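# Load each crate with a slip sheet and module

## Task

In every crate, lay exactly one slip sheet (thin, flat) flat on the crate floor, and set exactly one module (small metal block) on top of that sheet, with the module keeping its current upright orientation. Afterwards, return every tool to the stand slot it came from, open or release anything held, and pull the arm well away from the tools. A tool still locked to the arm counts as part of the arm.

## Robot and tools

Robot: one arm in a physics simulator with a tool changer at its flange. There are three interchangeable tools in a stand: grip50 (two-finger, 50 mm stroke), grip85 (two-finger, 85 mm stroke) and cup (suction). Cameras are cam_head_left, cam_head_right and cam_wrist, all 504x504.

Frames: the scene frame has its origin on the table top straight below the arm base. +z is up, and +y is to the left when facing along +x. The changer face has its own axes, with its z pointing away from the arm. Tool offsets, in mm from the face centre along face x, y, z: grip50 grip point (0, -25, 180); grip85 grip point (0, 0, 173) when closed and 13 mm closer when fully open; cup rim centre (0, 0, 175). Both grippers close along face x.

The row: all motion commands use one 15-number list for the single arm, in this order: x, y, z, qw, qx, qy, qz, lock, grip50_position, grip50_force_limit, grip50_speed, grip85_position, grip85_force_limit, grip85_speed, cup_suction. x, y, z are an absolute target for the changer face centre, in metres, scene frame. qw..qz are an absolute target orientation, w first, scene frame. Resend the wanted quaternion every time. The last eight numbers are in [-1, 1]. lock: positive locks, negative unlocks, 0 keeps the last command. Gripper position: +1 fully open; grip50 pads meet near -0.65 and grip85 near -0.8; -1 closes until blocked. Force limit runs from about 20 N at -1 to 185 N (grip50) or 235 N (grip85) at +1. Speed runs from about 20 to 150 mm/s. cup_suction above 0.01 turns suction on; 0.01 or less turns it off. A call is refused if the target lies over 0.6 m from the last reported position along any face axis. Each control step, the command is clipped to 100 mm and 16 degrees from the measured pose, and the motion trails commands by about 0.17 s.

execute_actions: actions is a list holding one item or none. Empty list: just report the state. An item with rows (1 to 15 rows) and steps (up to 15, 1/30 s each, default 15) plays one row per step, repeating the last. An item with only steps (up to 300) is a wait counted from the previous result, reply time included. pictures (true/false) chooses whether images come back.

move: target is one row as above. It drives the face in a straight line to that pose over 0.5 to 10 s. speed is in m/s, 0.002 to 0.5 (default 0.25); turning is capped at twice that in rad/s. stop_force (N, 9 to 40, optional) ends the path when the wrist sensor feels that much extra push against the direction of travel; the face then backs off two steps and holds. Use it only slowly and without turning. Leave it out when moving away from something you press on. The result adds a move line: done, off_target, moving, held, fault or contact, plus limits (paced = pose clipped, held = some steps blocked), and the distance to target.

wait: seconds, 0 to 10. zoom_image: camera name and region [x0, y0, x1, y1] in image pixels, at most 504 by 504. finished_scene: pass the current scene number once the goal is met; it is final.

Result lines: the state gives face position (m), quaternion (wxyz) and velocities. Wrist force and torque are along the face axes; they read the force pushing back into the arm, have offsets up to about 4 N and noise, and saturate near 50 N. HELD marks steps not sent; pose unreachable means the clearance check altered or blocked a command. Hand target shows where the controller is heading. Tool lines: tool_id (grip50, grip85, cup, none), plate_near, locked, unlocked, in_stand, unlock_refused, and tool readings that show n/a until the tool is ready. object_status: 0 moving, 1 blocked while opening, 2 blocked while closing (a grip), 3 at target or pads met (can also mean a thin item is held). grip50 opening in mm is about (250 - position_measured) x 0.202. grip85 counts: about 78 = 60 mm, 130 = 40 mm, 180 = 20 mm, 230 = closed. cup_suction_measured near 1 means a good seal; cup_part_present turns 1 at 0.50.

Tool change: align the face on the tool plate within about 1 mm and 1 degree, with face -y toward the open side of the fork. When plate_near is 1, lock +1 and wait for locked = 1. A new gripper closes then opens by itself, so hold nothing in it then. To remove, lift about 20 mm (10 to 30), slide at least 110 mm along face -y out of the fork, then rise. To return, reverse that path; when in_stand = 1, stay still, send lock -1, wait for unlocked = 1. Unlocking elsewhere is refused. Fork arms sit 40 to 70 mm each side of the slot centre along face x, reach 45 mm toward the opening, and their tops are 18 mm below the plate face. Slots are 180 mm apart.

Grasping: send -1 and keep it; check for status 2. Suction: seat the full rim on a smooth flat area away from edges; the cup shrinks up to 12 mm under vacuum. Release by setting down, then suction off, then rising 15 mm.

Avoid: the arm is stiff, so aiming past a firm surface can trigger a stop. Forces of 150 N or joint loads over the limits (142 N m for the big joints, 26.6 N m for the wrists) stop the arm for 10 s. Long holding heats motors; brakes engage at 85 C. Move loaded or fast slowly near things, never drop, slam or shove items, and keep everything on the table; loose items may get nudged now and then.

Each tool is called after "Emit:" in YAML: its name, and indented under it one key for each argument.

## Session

Emit:
execute_actions:
  actions: []

Scene clock: 0.00 s of 9600.00 s.
end_effector_position=(+0.1320, -0.4269, +0.2152) locked=0 unlocked=1 plate_near=0 in_stand=0 unlock_refused=0 tool_id=none grip50_position_measured=n/a grip50_object_status=n/a grip85_position_measured=n/a grip85_object_status=n/a cup_suction_measured=n/a cup_part_present=n/a end_effector_quat_wxyz=(+0.239, +0.936, +0.257, -0.001) end_effector_velocity=(+0.000, +0.000, +0.000) end_effector_angular_velocity=(+0.000, -0.000, +0.000)
Joint positions: [-1.621 -1.345  2.486 -3.173 -1.422 -2.13 ]
Joint velocities: [ 0.001 -0.     0.     0.     0.     0.001]
Wrist force (N, on the end effector, along its own x y z axes, offset not removed): no reading
Wrist torque (N m, same axes, about the end effector's origin, offset not removed): no reading
Hand target: +0.132, -0.427, +0.215; +0.239, +0.936, +0.257, -0.001
camera_calibration (this result's frames):
cam_wrist: T_world_to_cam=[[0.863363, 0.487739, -0.129287, 0.12521], [0.431153, -0.579985, 0.691176, -0.39772], [0.262129, -0.652478, -0.711028, -0.1102], [0, 0, 0, 1]] pos_world=[0.0922623, -0.363644, 0.212727]

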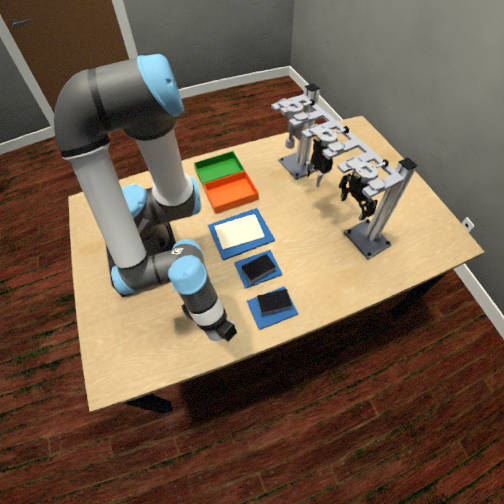

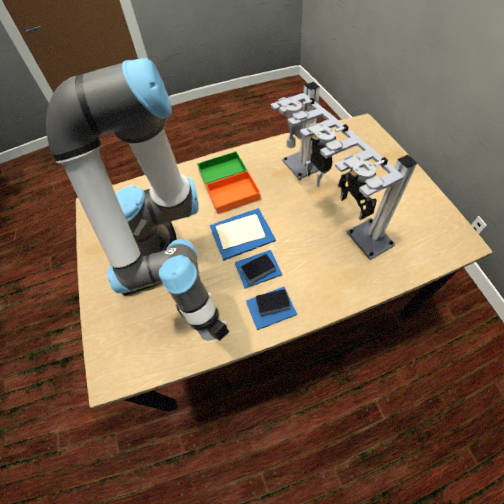

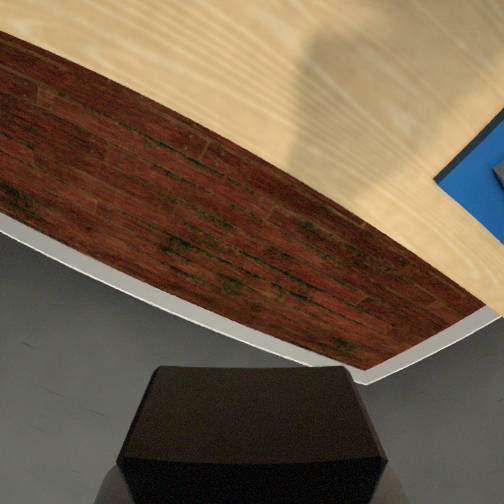

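Emit:
move:
  target: [0.38,-0.12,0.45,0,0.7071,0.7071,0,0,0,0,0,0,0,0,0]
  speed: 0.3

Emit:
move:
  target: [0.598,0.155,0.45,0,0.6704,0.742,0,0,0,0,0,0,0,0,0]
  speed: 0.3

Emit:
zoom_image:
  camera: "cam_wrist"
  region: [130, 170, 370, 380]

Scene clock: 6.67 s of 9600.00 s.
end_effector_position=(+0.3798, -0.1195, +0.4501) locked=0 unlocked=1 plate_near=0 in_stand=0 unlock_refused=0 tool_id=none grip50_position_measured=n/a grip50_object_status=n/a grip85_position_measured=n/a grip85_object_status=n/a cup_suction_measured=n/a cup_part_present=n/a end_effector_quat_wxyz=(-0.000, +0.708, +0.707, +0.000) end_effector_velocity=(+0.002, +0.001, +0.002) end_effector_angular_velocity=(+0.002, +0.003, +0.004)
Joint positions: [-0.637 -1.84   1.979 -1.709 -1.57  -2.216]
Joint velocities: [ 0.006  0.005 -0.008  0.007 -0.001  0.002]
Wrist force (N, on the end effector, along its own x y z axes, offset not removed): [3.7 -0.8 -0.7]
Wrist torque (N m, same axes, about the end effector's origin, offset not removed): [-0.22 -0.35 -0.10]
Hand target: +0.380, -0.119, +0.450; -0.001, +0.707, +0.707, +0.000
Off the commanded pose: 0.001 m, 0 deg.
move: done
camera_calibration (this result's frames):
cam_wrist: T_world_to_cam=[[-0.00852089, 0.999964, 0.000209607, 0.125724], [0.953984, 0.00806625, 0.299751, -0.440801], [0.299738, 0.0027541, -0.954018, 0.36589], [0, 0, 0, 1]] pos_world=[0.311917, -0.123172, 0.481169]

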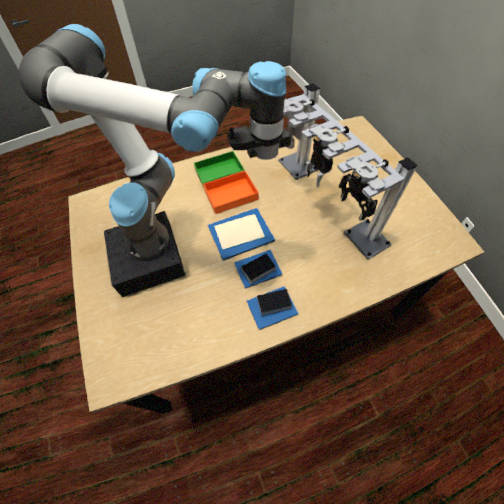

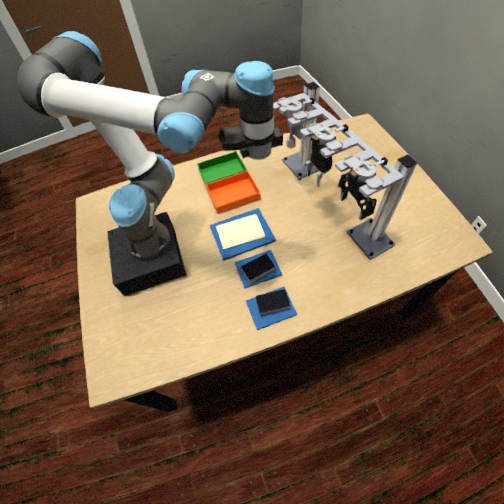

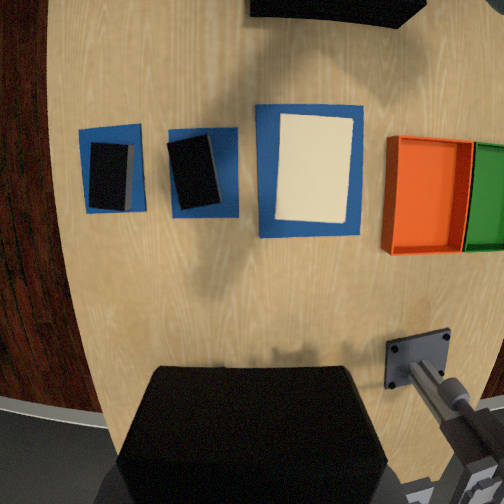

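Scene clock: 8.57 s of 9600.00 s.
end_effector_position=(+0.5976, +0.1548, +0.4501) locked=0 unlocked=1 plate_near=0 in_stand=0 unlock_refused=0 tool_id=none grip50_position_measured=n/a grip50_object_status=n/a grip85_position_measured=n/a grip85_object_status=n/a cup_suction_measured=n/a cup_part_present=n/a end_effector_quat_wxyz=(-0.001, +0.670, +0.742, +0.000) end_effector_velocity=(+0.003, +0.002, -0.000) end_effector_angular_velocity=(-0.000, +0.001, +0.001)
Joint positions: [ 0.045 -1.298  1.436 -1.708 -1.57  -1.636]
Joint velocities: [ 0.003  0.008 -0.01   0.003 -0.     0.002]
Wrist force (N, on the end effector, along its own x y z axes, offset not removed): [-0.1 0.4 0.0]
Wrist torque (N m, same axes, about the end effector's origin, offset not removed): [-0.08 -0.13 -0.07]
Hand target: +0.598, +0.155, +0.450; -0.001, +0.670, +0.742, -0.000
Off the commanded pose: 0.000 m, 0 deg.
move: done
camera_calibration (this result's frames):
cam_wrist: T_world_to_cam=[[-0.111035, 0.993817, -0.0000370657, -0.0843942], [0.948238, 0.105954, 0.299363, -0.662311], [0.297515, 0.0332045, -0.954139, 0.296465], [0, 0, 0, 1]] pos_world=[0.530455, 0.144203, 0.481137]

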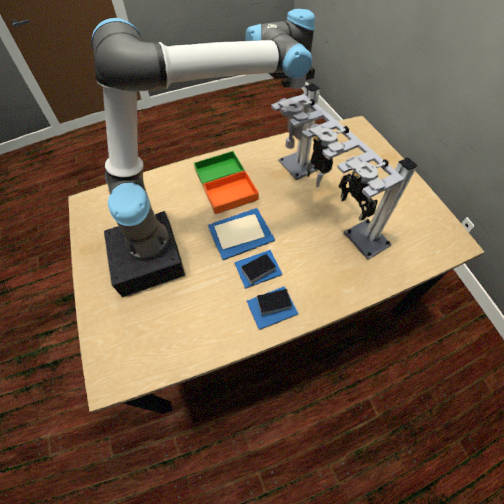

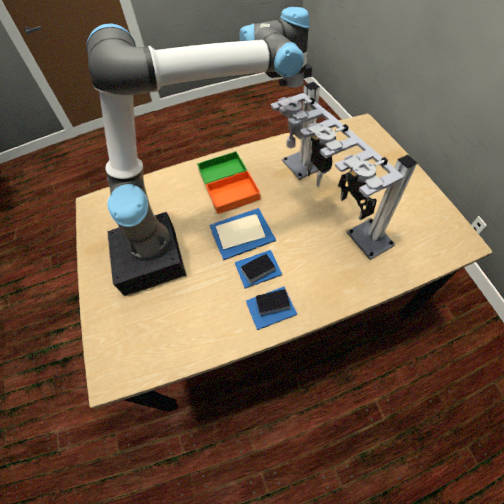

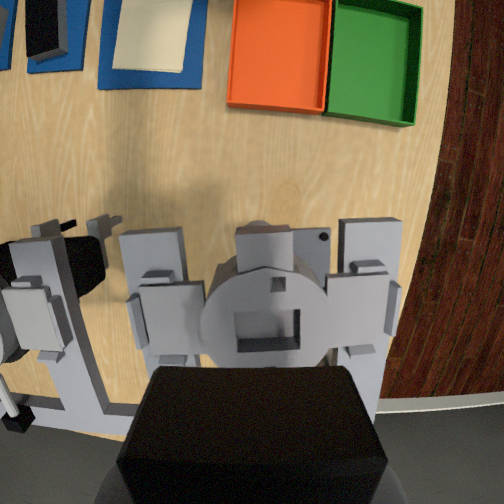

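Region (130, 170, 370, 380) of cam_wrist's 504x504 image, scaled by 2.100, with more detail than that image has; it fills the top 441 rows of this view, and the rest is white.

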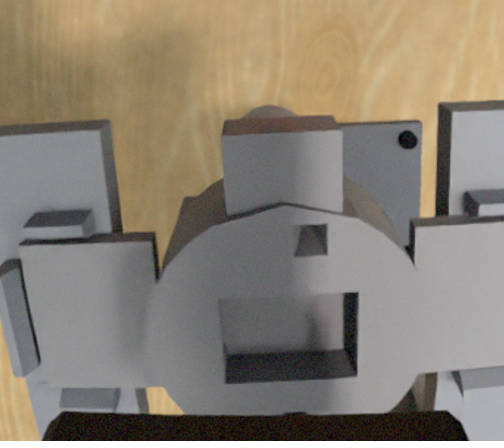

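Emit:
move:
  target: [0.598,0.161,0.40,0,0.6527,0.7576,0,0,0,0,0,0,0,0,0]
  speed: 0.1

Emit:
zoom_image:
  camera: "cam_wrist"
  region: [130,200,390,400]

Scene clock: 26.10 s of 9600.00 s.
end_effector_position=(+0.5981, +0.1610, +0.4003) locked=0 unlocked=1 plate_near=0 in_stand=0 unlock_refused=0 tool_id=none grip50_position_measured=n/a grip50_object_status=n/a grip85_position_measured=n/a grip85_object_status=n/a cup_suction_measured=n/a cup_part_present=n/a end_effector_quat_wxyz=(-0.000, +0.653, +0.758, -0.000) end_effector_velocity=(-0.000, +0.000, -0.002) end_effector_angular_velocity=(-0.000, -0.001, +0.002)
Joint positions: [ 0.055 -1.27   1.529 -1.83  -1.571 -1.673]
Joint velocities: [ 0.001  0.001  0.005 -0.007 -0.    -0.002]
Wrist force (N, on the end effector, along its own x y z axes, offset not removed): [1.2 0.8 -1.2]
Wrist torque (N m, same axes, about the end effector's origin, offset not removed): [-0.23 -0.20 -0.09]
Hand target: +0.598, +0.161, +0.400; -0.000, +0.653, +0.758, -0.000
Off the commanded pose: 0.000 m, 0 deg.
move: done
camera_calibration (this result's frames):
cam_wrist: T_world_to_cam=[[-0.157541, 0.987512, -0.000876834, -0.0613008], [0.942012, 0.150548, 0.299916, -0.652177], [0.296302, 0.046423, -0.953965, 0.247175], [0, 0, 0, 1]] pos_world=[0.531462, 0.147245, 0.43134]

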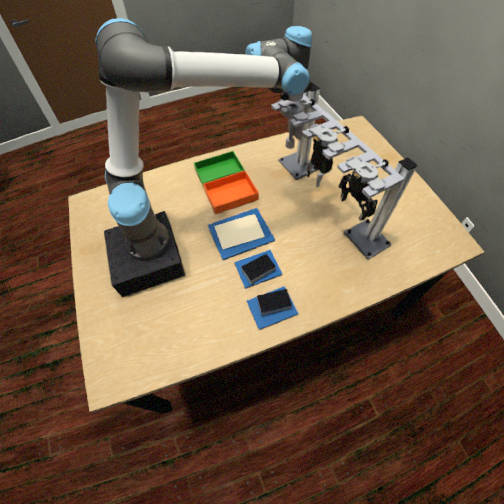

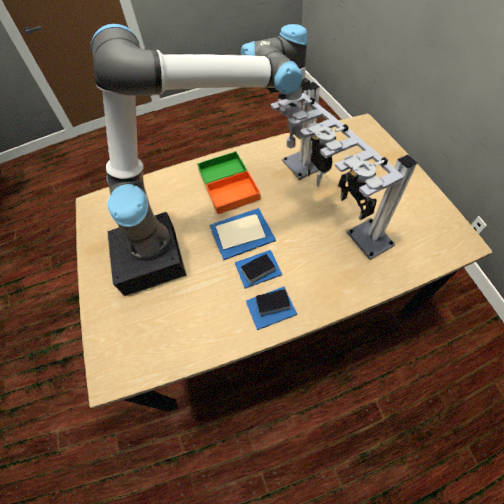

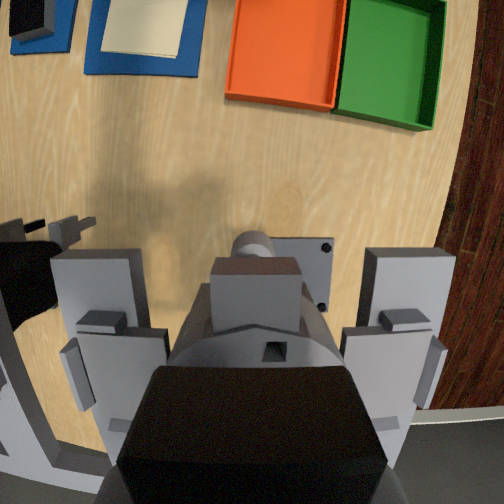

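Region (130, 200, 390, 400) of cam_wrist's 504x504 image, scaled by 1.938, with more detail than that image has; it fills the top 388 rows of this view, and the rest is white.

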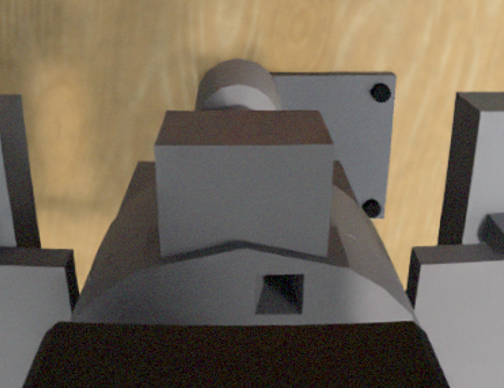

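Emit:
move:
  target: [0.5995,0.1612,0.376,0,0.6501,0.7598,0,0,0,0,0,0,0,0,0]
  speed: 0.05

Emit:
move:
  target: [0.5995,0.1612,0.35,0,0.6501,0.7598,0,0,0,0,0,0,0,0,0]
  speed: 0.004
  stop_force: 13

Scene clock: 36.57 s of 9600.00 s.
end_effector_position=(+0.5995, +0.1612, +0.3764) locked=0 unlocked=1 plate_near=0 in_stand=0 unlock_refused=0 tool_id=none grip50_position_measured=n/a grip50_object_status=n/a grip85_position_measured=n/a grip85_object_status=n/a cup_suction_measured=n/a cup_part_present=n/a end_effector_quat_wxyz=(-0.000, +0.650, +0.760, -0.000) end_effector_velocity=(+0.001, -0.001, -0.003) end_effector_angular_velocity=(-0.000, -0.000, -0.001)
Joint positions: [ 0.056 -1.251  1.566 -1.887 -1.571 -1.68 ]
Joint velocities: [-0.002  0.003  0.004 -0.007 -0.    -0.   ]
Wrist force (N, on the end effector, along its own x y z axes, offset not removed): [0.7 0.6 -1.7]
Wrist torque (N m, same axes, about the end effector's origin, offset not removed): [-0.09 -0.10 -0.04]
Hand target: +0.600, +0.161, +0.376; -0.000, +0.650, +0.760, -0.000
Off the commanded pose: 0.000 m, 0 deg.
move: done
camera_calibration (this result's frames):
cam_wrist: T_world_to_cam=[[-0.164449, 0.986385, -0.000877025, -0.0570023], [0.94092, 0.157136, 0.299965, -0.646811], [0.296018, 0.0485037, -0.95395, 0.223721], [0, 0, 0, 1]] pos_world=[0.532997, 0.147012, 0.407389]

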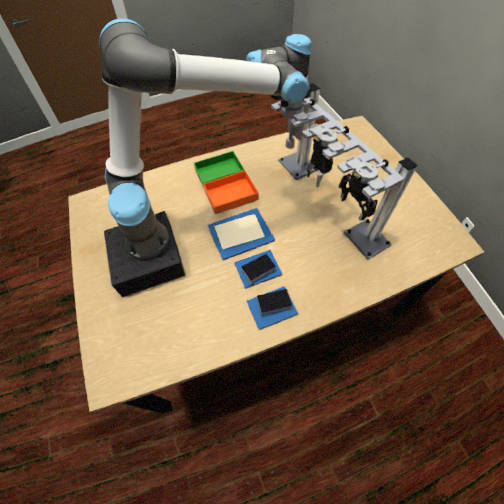

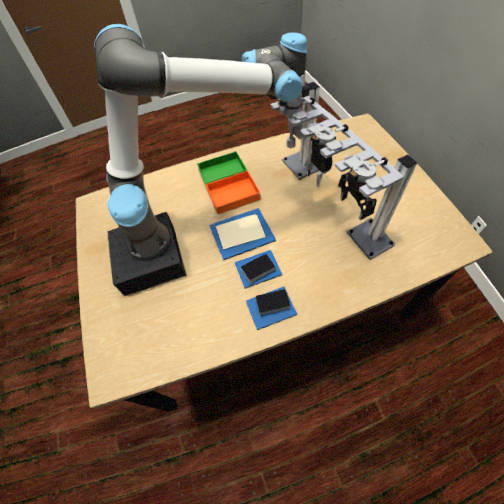

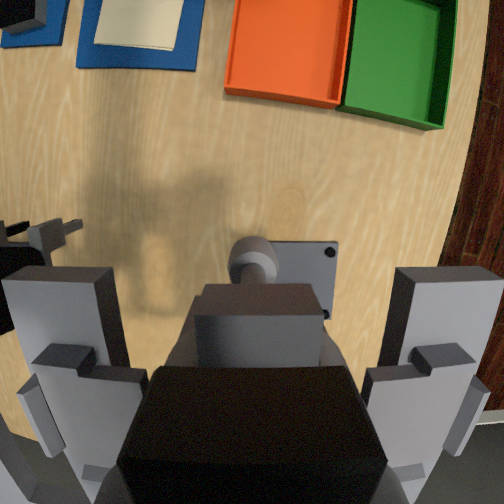

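Scene clock: 38.50 s of 9600.00 s.
end_effector_position=(+0.5995, +0.1612, +0.3702) locked=0 unlocked=1 plate_near=0 in_stand=0 unlock_refused=0 tool_id=none grip50_position_measured=n/a grip50_object_status=n/a grip85_position_measured=n/a grip85_object_status=n/a cup_suction_measured=n/a cup_part_present=n/a end_effector_quat_wxyz=(+0.000, +0.650, +0.760, +0.000) end_effector_velocity=(-0.000, +0.000, +0.000) end_effector_angular_velocity=(-0.000, +0.003, -0.000)
Joint positions: [ 0.056 -1.246  1.577 -1.902 -1.571 -1.68 ]
Joint velocities: [ 0.     0.    -0.002  0.004  0.     0.   ]
Wrist force (N, on the end effector, along its own x y z axes, offset not removed): [0.3 -0.4 -25.8]
Wrist torque (N m, same axes, about the end effector's origin, offset not removed): [-0.26 -0.10 -0.07]
Hand target: +0.600, +0.161, +0.370; +0.000, +0.650, +0.760, +0.000
Off the commanded pose: 0.020 m, 0 deg.
move: contact
camera_calibration (this result's frames):
cam_wrist: T_world_to_cam=[[-0.164476, 0.986381, -0.000905912, -0.056979], [0.940842, 0.157159, 0.300194, -0.645025], [0.296248, 0.0485225, -0.953878, 0.217629], [0, 0, 0, 1]] pos_world=[0.533023, 0.147014, 0.401173]

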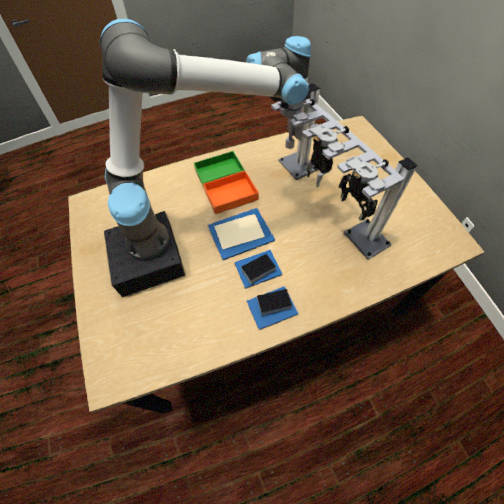

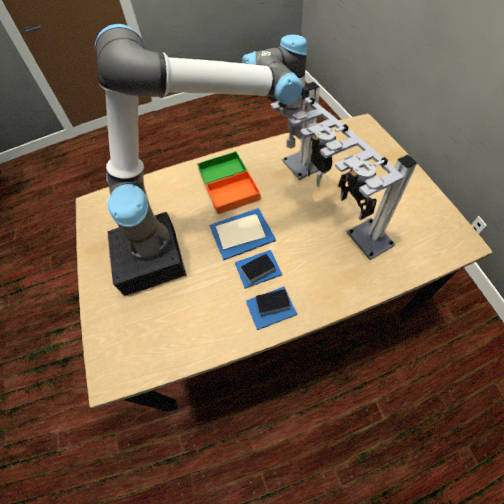

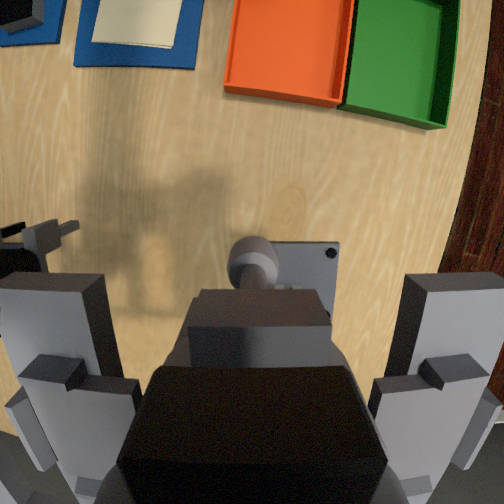

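Emit:
move:
  target: [0.5994,0.1622,0.373,0,0.6501,0.7598,0,0,0,0,0,0,0,0,0]
  speed: 0.01

Emit:
move:
  target: [0.5994,0.1622,0.35,0,0.6501,0.7598,0,0,0,0,0,0,0,0,0]
  speed: 0.003
  stop_force: 12

Scene clock: 54.53 s of 9600.00 s.
end_effector_position=(+0.5994, +0.1621, +0.3728) locked=0 unlocked=1 plate_near=0 in_stand=0 unlock_refused=0 tool_id=none grip50_position_measured=n/a grip50_object_status=n/a grip85_position_measured=n/a grip85_object_status=n/a cup_suction_measured=n/a cup_part_present=n/a end_effector_quat_wxyz=(+0.000, +0.650, +0.760, +0.000) end_effector_velocity=(-0.000, +0.001, +0.001) end_effector_angular_velocity=(-0.000, +0.000, +0.001)
Joint positions: [ 0.057 -1.248  1.572 -1.895 -1.571 -1.678]
Joint velocities: [ 0.002 -0.001 -0.002  0.003 -0.     0.   ]
Wrist force (N, on the end effector, along its own x y z axes, offset not removed): [1.6 0.1 -0.7]
Wrist torque (N m, same axes, about the end effector's origin, offset not removed): [-0.15 -0.18 -0.08]
Hand target: +0.599, +0.162, +0.373; -0.000, +0.650, +0.760, +0.000
Off the commanded pose: 0.000 m, 0 deg.
move: done
camera_calibration (this result's frames):
cam_wrist: T_world_to_cam=[[-0.164545, 0.986369, -0.000881605, -0.057888], [0.940891, 0.157227, 0.300005, -0.645814], [0.296055, 0.048535, -0.953937, 0.220323], [0, 0, 0, 1]] pos_world=[0.532888, 0.147945, 0.403871]

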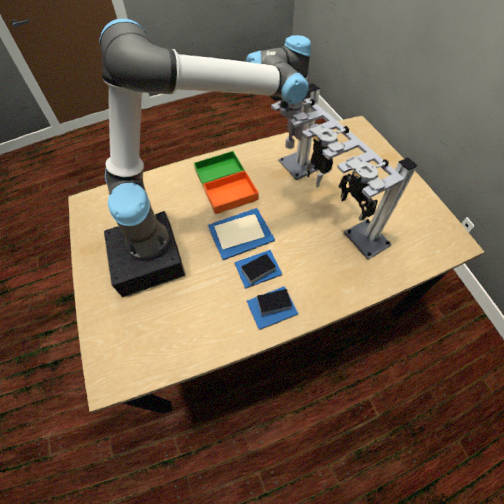

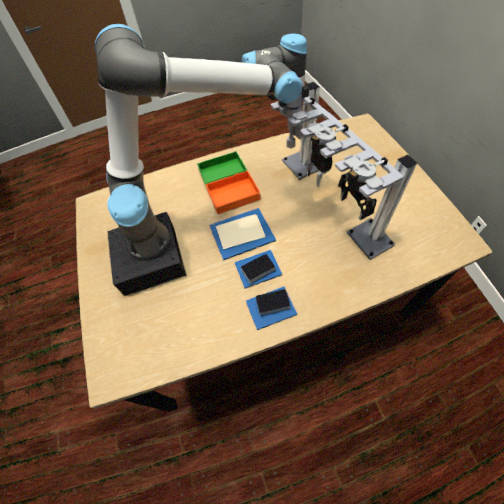

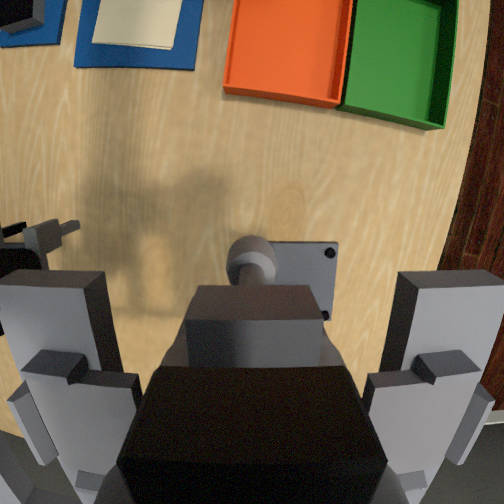

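Scene clock: 55.80 s of 9600.00 s.
end_effector_position=(+0.5994, +0.1622, +0.3702) locked=0 unlocked=1 plate_near=0 in_stand=0 unlock_refused=0 tool_id=none grip50_position_measured=n/a grip50_object_status=n/a grip85_position_measured=n/a grip85_object_status=n/a cup_suction_measured=n/a cup_part_present=n/a end_effector_quat_wxyz=(+0.000, +0.650, +0.760, +0.000) end_effector_velocity=(-0.000, -0.000, -0.001) end_effector_angular_velocity=(+0.001, +0.004, -0.000)
Joint positions: [ 0.057 -1.246  1.576 -1.902 -1.571 -1.678]
Joint velocities: [-0.     0.001 -0.     0.003  0.001  0.   ]
Wrist force (N, on the end effector, along its own x y z axes, offset not removed): [1.4 -2.8 -24.4]
Wrist torque (N m, same axes, about the end effector's origin, offset not removed): [-0.21 -0.11 -0.11]
Hand target: +0.599, +0.162, +0.370; +0.000, +0.650, +0.760, +0.000
Off the commanded pose: 0.020 m, 0 deg.
move: contact
camera_calibration (this result's frames):
cam_wrist: T_world_to_cam=[[-0.164547, 0.986369, -0.000914215, -0.0578886], [0.940808, 0.157224, 0.300269, -0.6451], [0.296319, 0.0485481, -0.953854, 0.217606], [0, 0, 0, 1]] pos_world=[0.532909, 0.147961, 0.401214]

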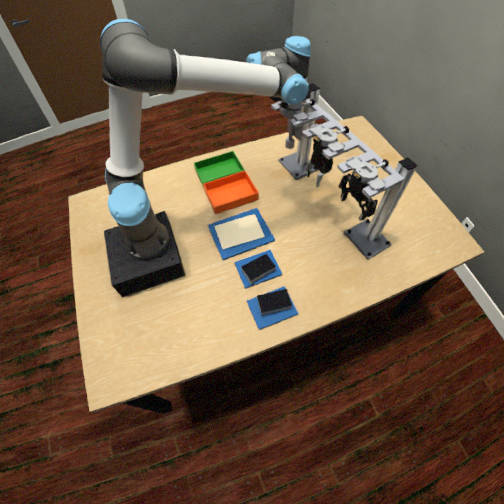

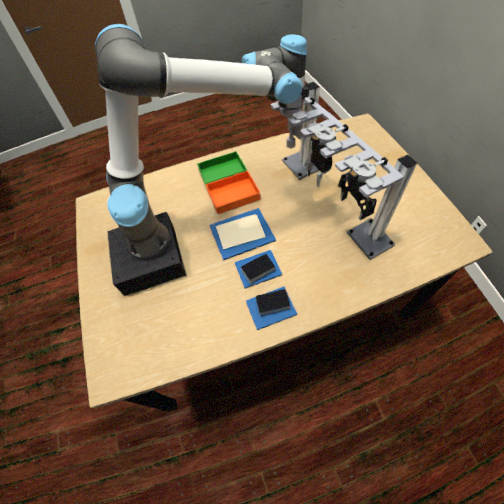

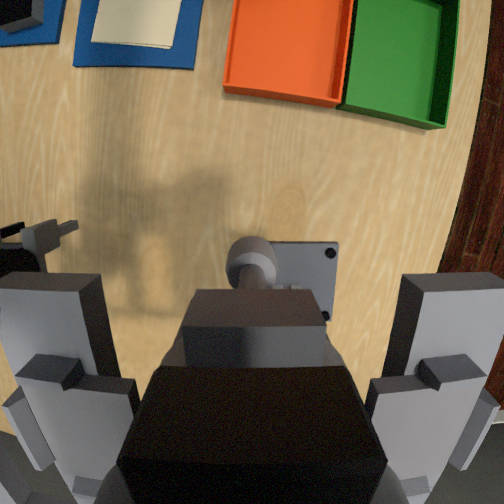

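Emit:
move:
  target: [0.6011,0.1624,0.372,0,0.6501,0.7598,0,0,0,0,0,0,0,0,0]
  speed: 0.01

Emit:
move:
  target: [0.6011,0.1624,0.35,0,0.6501,0.7598,0,0,0,0,0,0,0,0,0]
  speed: 0.003
  stop_force: 12

Scene clock: 67.63 s of 9600.00 s.
end_effector_position=(+0.6010, +0.1624, +0.3719) locked=0 unlocked=1 plate_near=0 in_stand=0 unlock_refused=0 tool_id=none grip50_position_measured=n/a grip50_object_status=n/a grip85_position_measured=n/a grip85_object_status=n/a cup_suction_measured=n/a cup_part_present=n/a end_effector_quat_wxyz=(+0.000, +0.650, +0.760, +0.000) end_effector_velocity=(+0.000, -0.001, +0.001) end_effector_angular_velocity=(-0.001, +0.002, -0.001)
Joint positions: [ 0.057 -1.244  1.569 -1.896 -1.571 -1.678]
Joint velocities: [-0.001  0.    -0.002  0.004 -0.001  0.   ]
Wrist force (N, on the end effector, along its own x y z axes, offset not removed): [0.5 -1.1 -1.5]
Wrist torque (N m, same axes, about the end effector's origin, offset not removed): [-0.09 -0.17 -0.04]
Hand target: +0.601, +0.162, +0.372; +0.000, +0.650, +0.760, +0.000
Off the commanded pose: 0.000 m, 0 deg.
move: done
camera_calibration (this result's frames):
cam_wrist: T_world_to_cam=[[-0.164545, 0.986369, -0.000883385, -0.0578667], [0.940887, 0.157226, 0.30002, -0.647071], [0.296069, 0.0485356, -0.953932, 0.21894], [0, 0, 0, 1]] pos_world=[0.534478, 0.148188, 0.402937]

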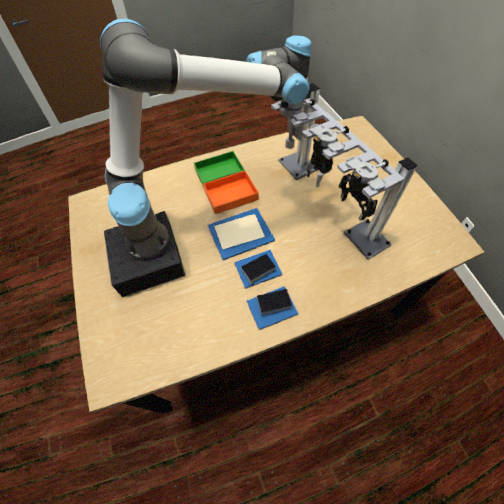

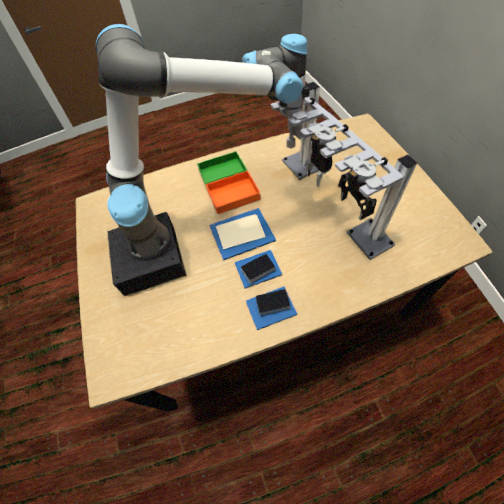

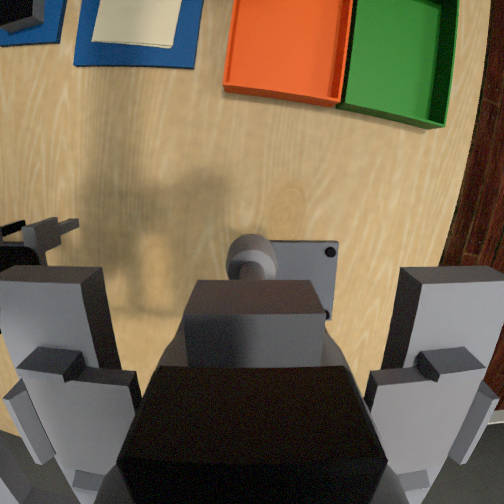

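Scene clock: 70.60 s of 9600.00 s.
end_effector_position=(+0.6011, +0.1624, +0.3641) locked=0 unlocked=1 plate_near=0 in_stand=1 unlock_refused=0 tool_id=none grip50_position_measured=n/a grip50_object_status=n/a grip85_position_measured=n/a grip85_object_status=n/a cup_suction_measured=n/a cup_part_present=n/a end_effector_quat_wxyz=(+0.000, +0.650, +0.760, +0.000) end_effector_velocity=(-0.000, -0.000, +0.000) end_effector_angular_velocity=(-0.000, +0.001, +0.000)
Joint positions: [ 0.057 -1.237  1.581 -1.915 -1.571 -1.678]
Joint velocities: [-0.001 -0.001 -0.     0.002 -0.    -0.001]
Wrist force (N, on the end effector, along its own x y z axes, offset not removed): [1.0 35.5 -16.9]
Wrist torque (N m, same axes, about the end effector's origin, offset not removed): [-0.41 -0.09 0.08]
Hand target: +0.601, +0.162, +0.364; +0.000, +0.650, +0.760, +0.000
Off the commanded pose: 0.014 m, 0 deg.
move: contact
camera_calibration (this result's frames):
cam_wrist: T_world_to_cam=[[-0.164546, 0.986369, -0.000909458, -0.0578542], [0.94082, 0.157224, 0.300231, -0.644876], [0.296282, 0.0485461, -0.953866, 0.211333], [0, 0, 0, 1]] pos_world=[0.534578, 0.148196, 0.395143]

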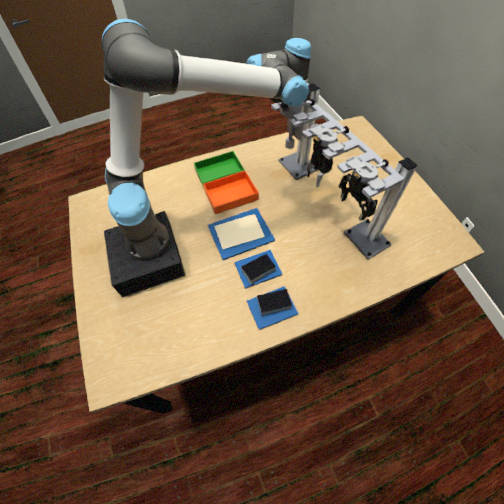

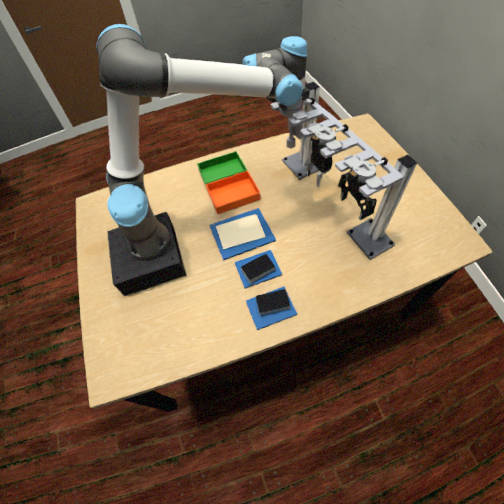

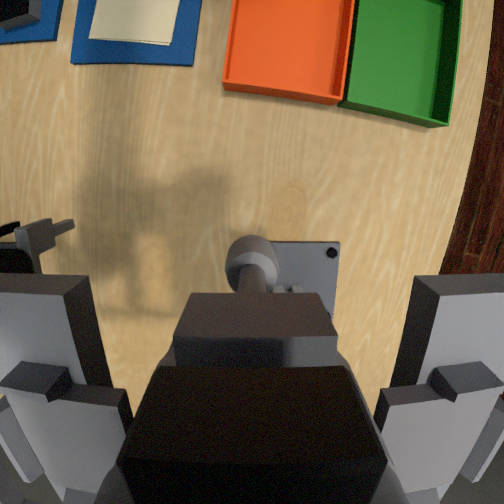

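Emit:
move:
  target: [0.6023,0.1626,0.3645,0,0.6501,0.7598,0,0,0,0,0,0,0,0,0]
  speed: 0.005

Emit:
move:
  target: [0.6023,0.1626,0.35,0,0.6501,0.7598,0,0,0,0,0,0,0,0,0]
  speed: 0.003
  stop_force: 12

Scene clock: 76.97 s of 9600.00 s.
end_effector_position=(+0.6022, +0.1626, +0.3645) locked=0 unlocked=1 plate_near=0 in_stand=1 unlock_refused=0 tool_id=none grip50_position_measured=n/a grip50_object_status=n/a grip85_position_measured=n/a grip85_object_status=n/a cup_suction_measured=n/a cup_part_present=n/a end_effector_quat_wxyz=(-0.000, +0.650, +0.760, +0.000) end_effector_velocity=(+0.001, +0.000, -0.000) end_effector_angular_velocity=(+0.000, +0.000, +0.000)
Joint positions: [ 0.058 -1.235  1.577 -1.913 -1.571 -1.678]
Joint velocities: [ 0.001  0.002 -0.002  0.001  0.     0.   ]
Wrist force (N, on the end effector, along its own x y z axes, offset not removed): [2.8 0.7 -1.4]
Wrist torque (N m, same axes, about the end effector's origin, offset not removed): [-0.10 -0.26 -0.12]
Hand target: +0.602, +0.163, +0.365; +0.000, +0.650, +0.760, +0.000
Off the commanded pose: 0.000 m, 0 deg.
move: done
camera_calibration (this result's frames):
cam_wrist: T_world_to_cam=[[-0.164552, 0.986368, -0.000880692, -0.0578724], [0.940892, 0.157234, 0.299999, -0.646025], [0.296048, 0.0485369, -0.953939, 0.211505], [0, 0, 0, 1]] pos_world=[0.535701, 0.148395, 0.395519]

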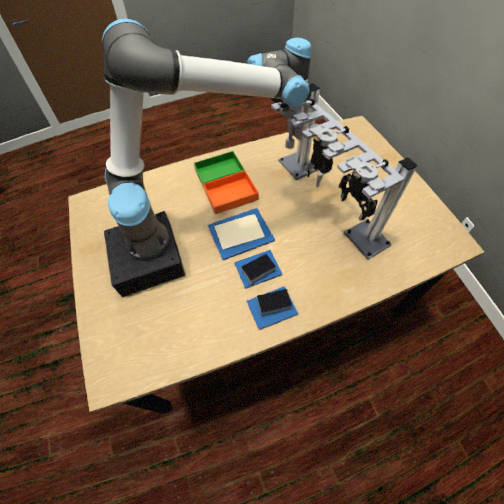

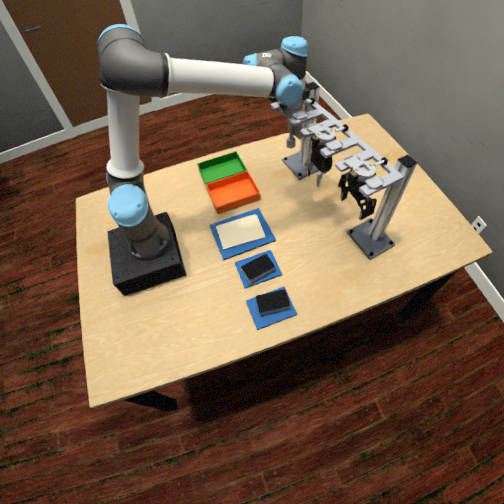

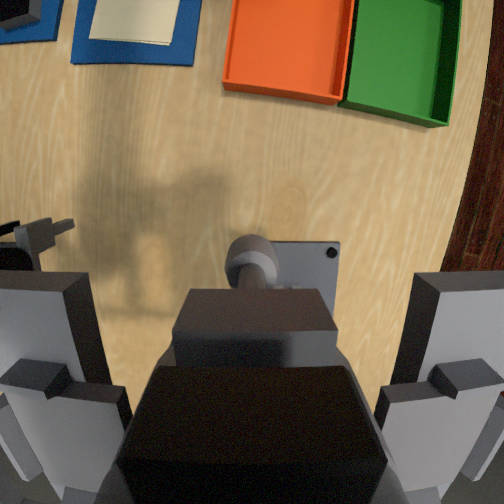

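Scene clock: 78.40 s of 9600.00 s.
end_effector_position=(+0.6023, +0.1626, +0.3614) locked=0 unlocked=1 plate_near=1 in_stand=1 unlock_refused=0 tool_id=none grip50_position_measured=n/a grip50_object_status=n/a grip85_position_measured=n/a grip85_object_status=n/a cup_suction_measured=n/a cup_part_present=n/a end_effector_quat_wxyz=(+0.000, +0.650, +0.760, +0.000) end_effector_velocity=(-0.000, +0.000, -0.001) end_effector_angular_velocity=(+0.001, +0.005, +0.000)
Joint positions: [ 0.058 -1.233  1.582 -1.921 -1.571 -1.678]
Joint velocities: [ 0.     0.002 -0.001  0.004  0.001  0.   ]
Wrist force (N, on the end effector, along its own x y z axes, offset not removed): [1.5 -2.3 -26.0]
Wrist torque (N m, same axes, about the end effector's origin, offset not removed): [-0.59 0.31 -0.07]
Hand target: +0.602, +0.163, +0.362; +0.000, +0.650, +0.760, +0.000
Off the commanded pose: 0.011 m, 0 deg.
move: contact
camera_calibration (this result's frames):
cam_wrist: T_world_to_cam=[[-0.164567, 0.986365, -0.000919918, -0.0578565], [0.940789, 0.157243, 0.300317, -0.6452], [0.296367, 0.0485569, -0.953839, 0.208281], [0, 0, 0, 1]] pos_world=[0.535748, 0.148407, 0.392378]

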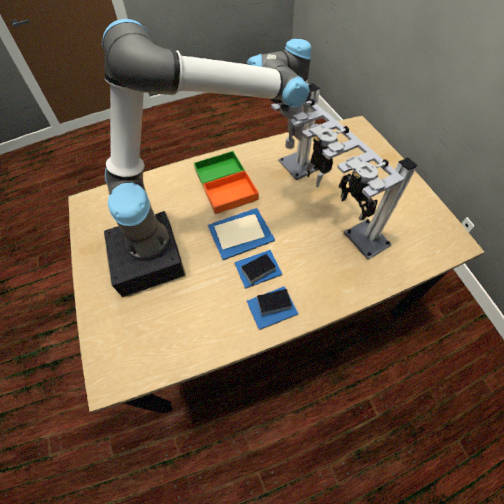

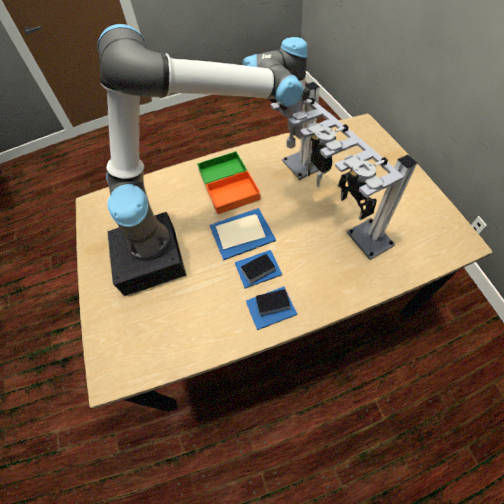

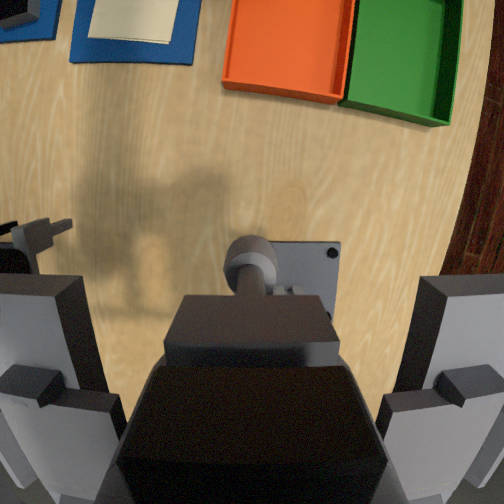

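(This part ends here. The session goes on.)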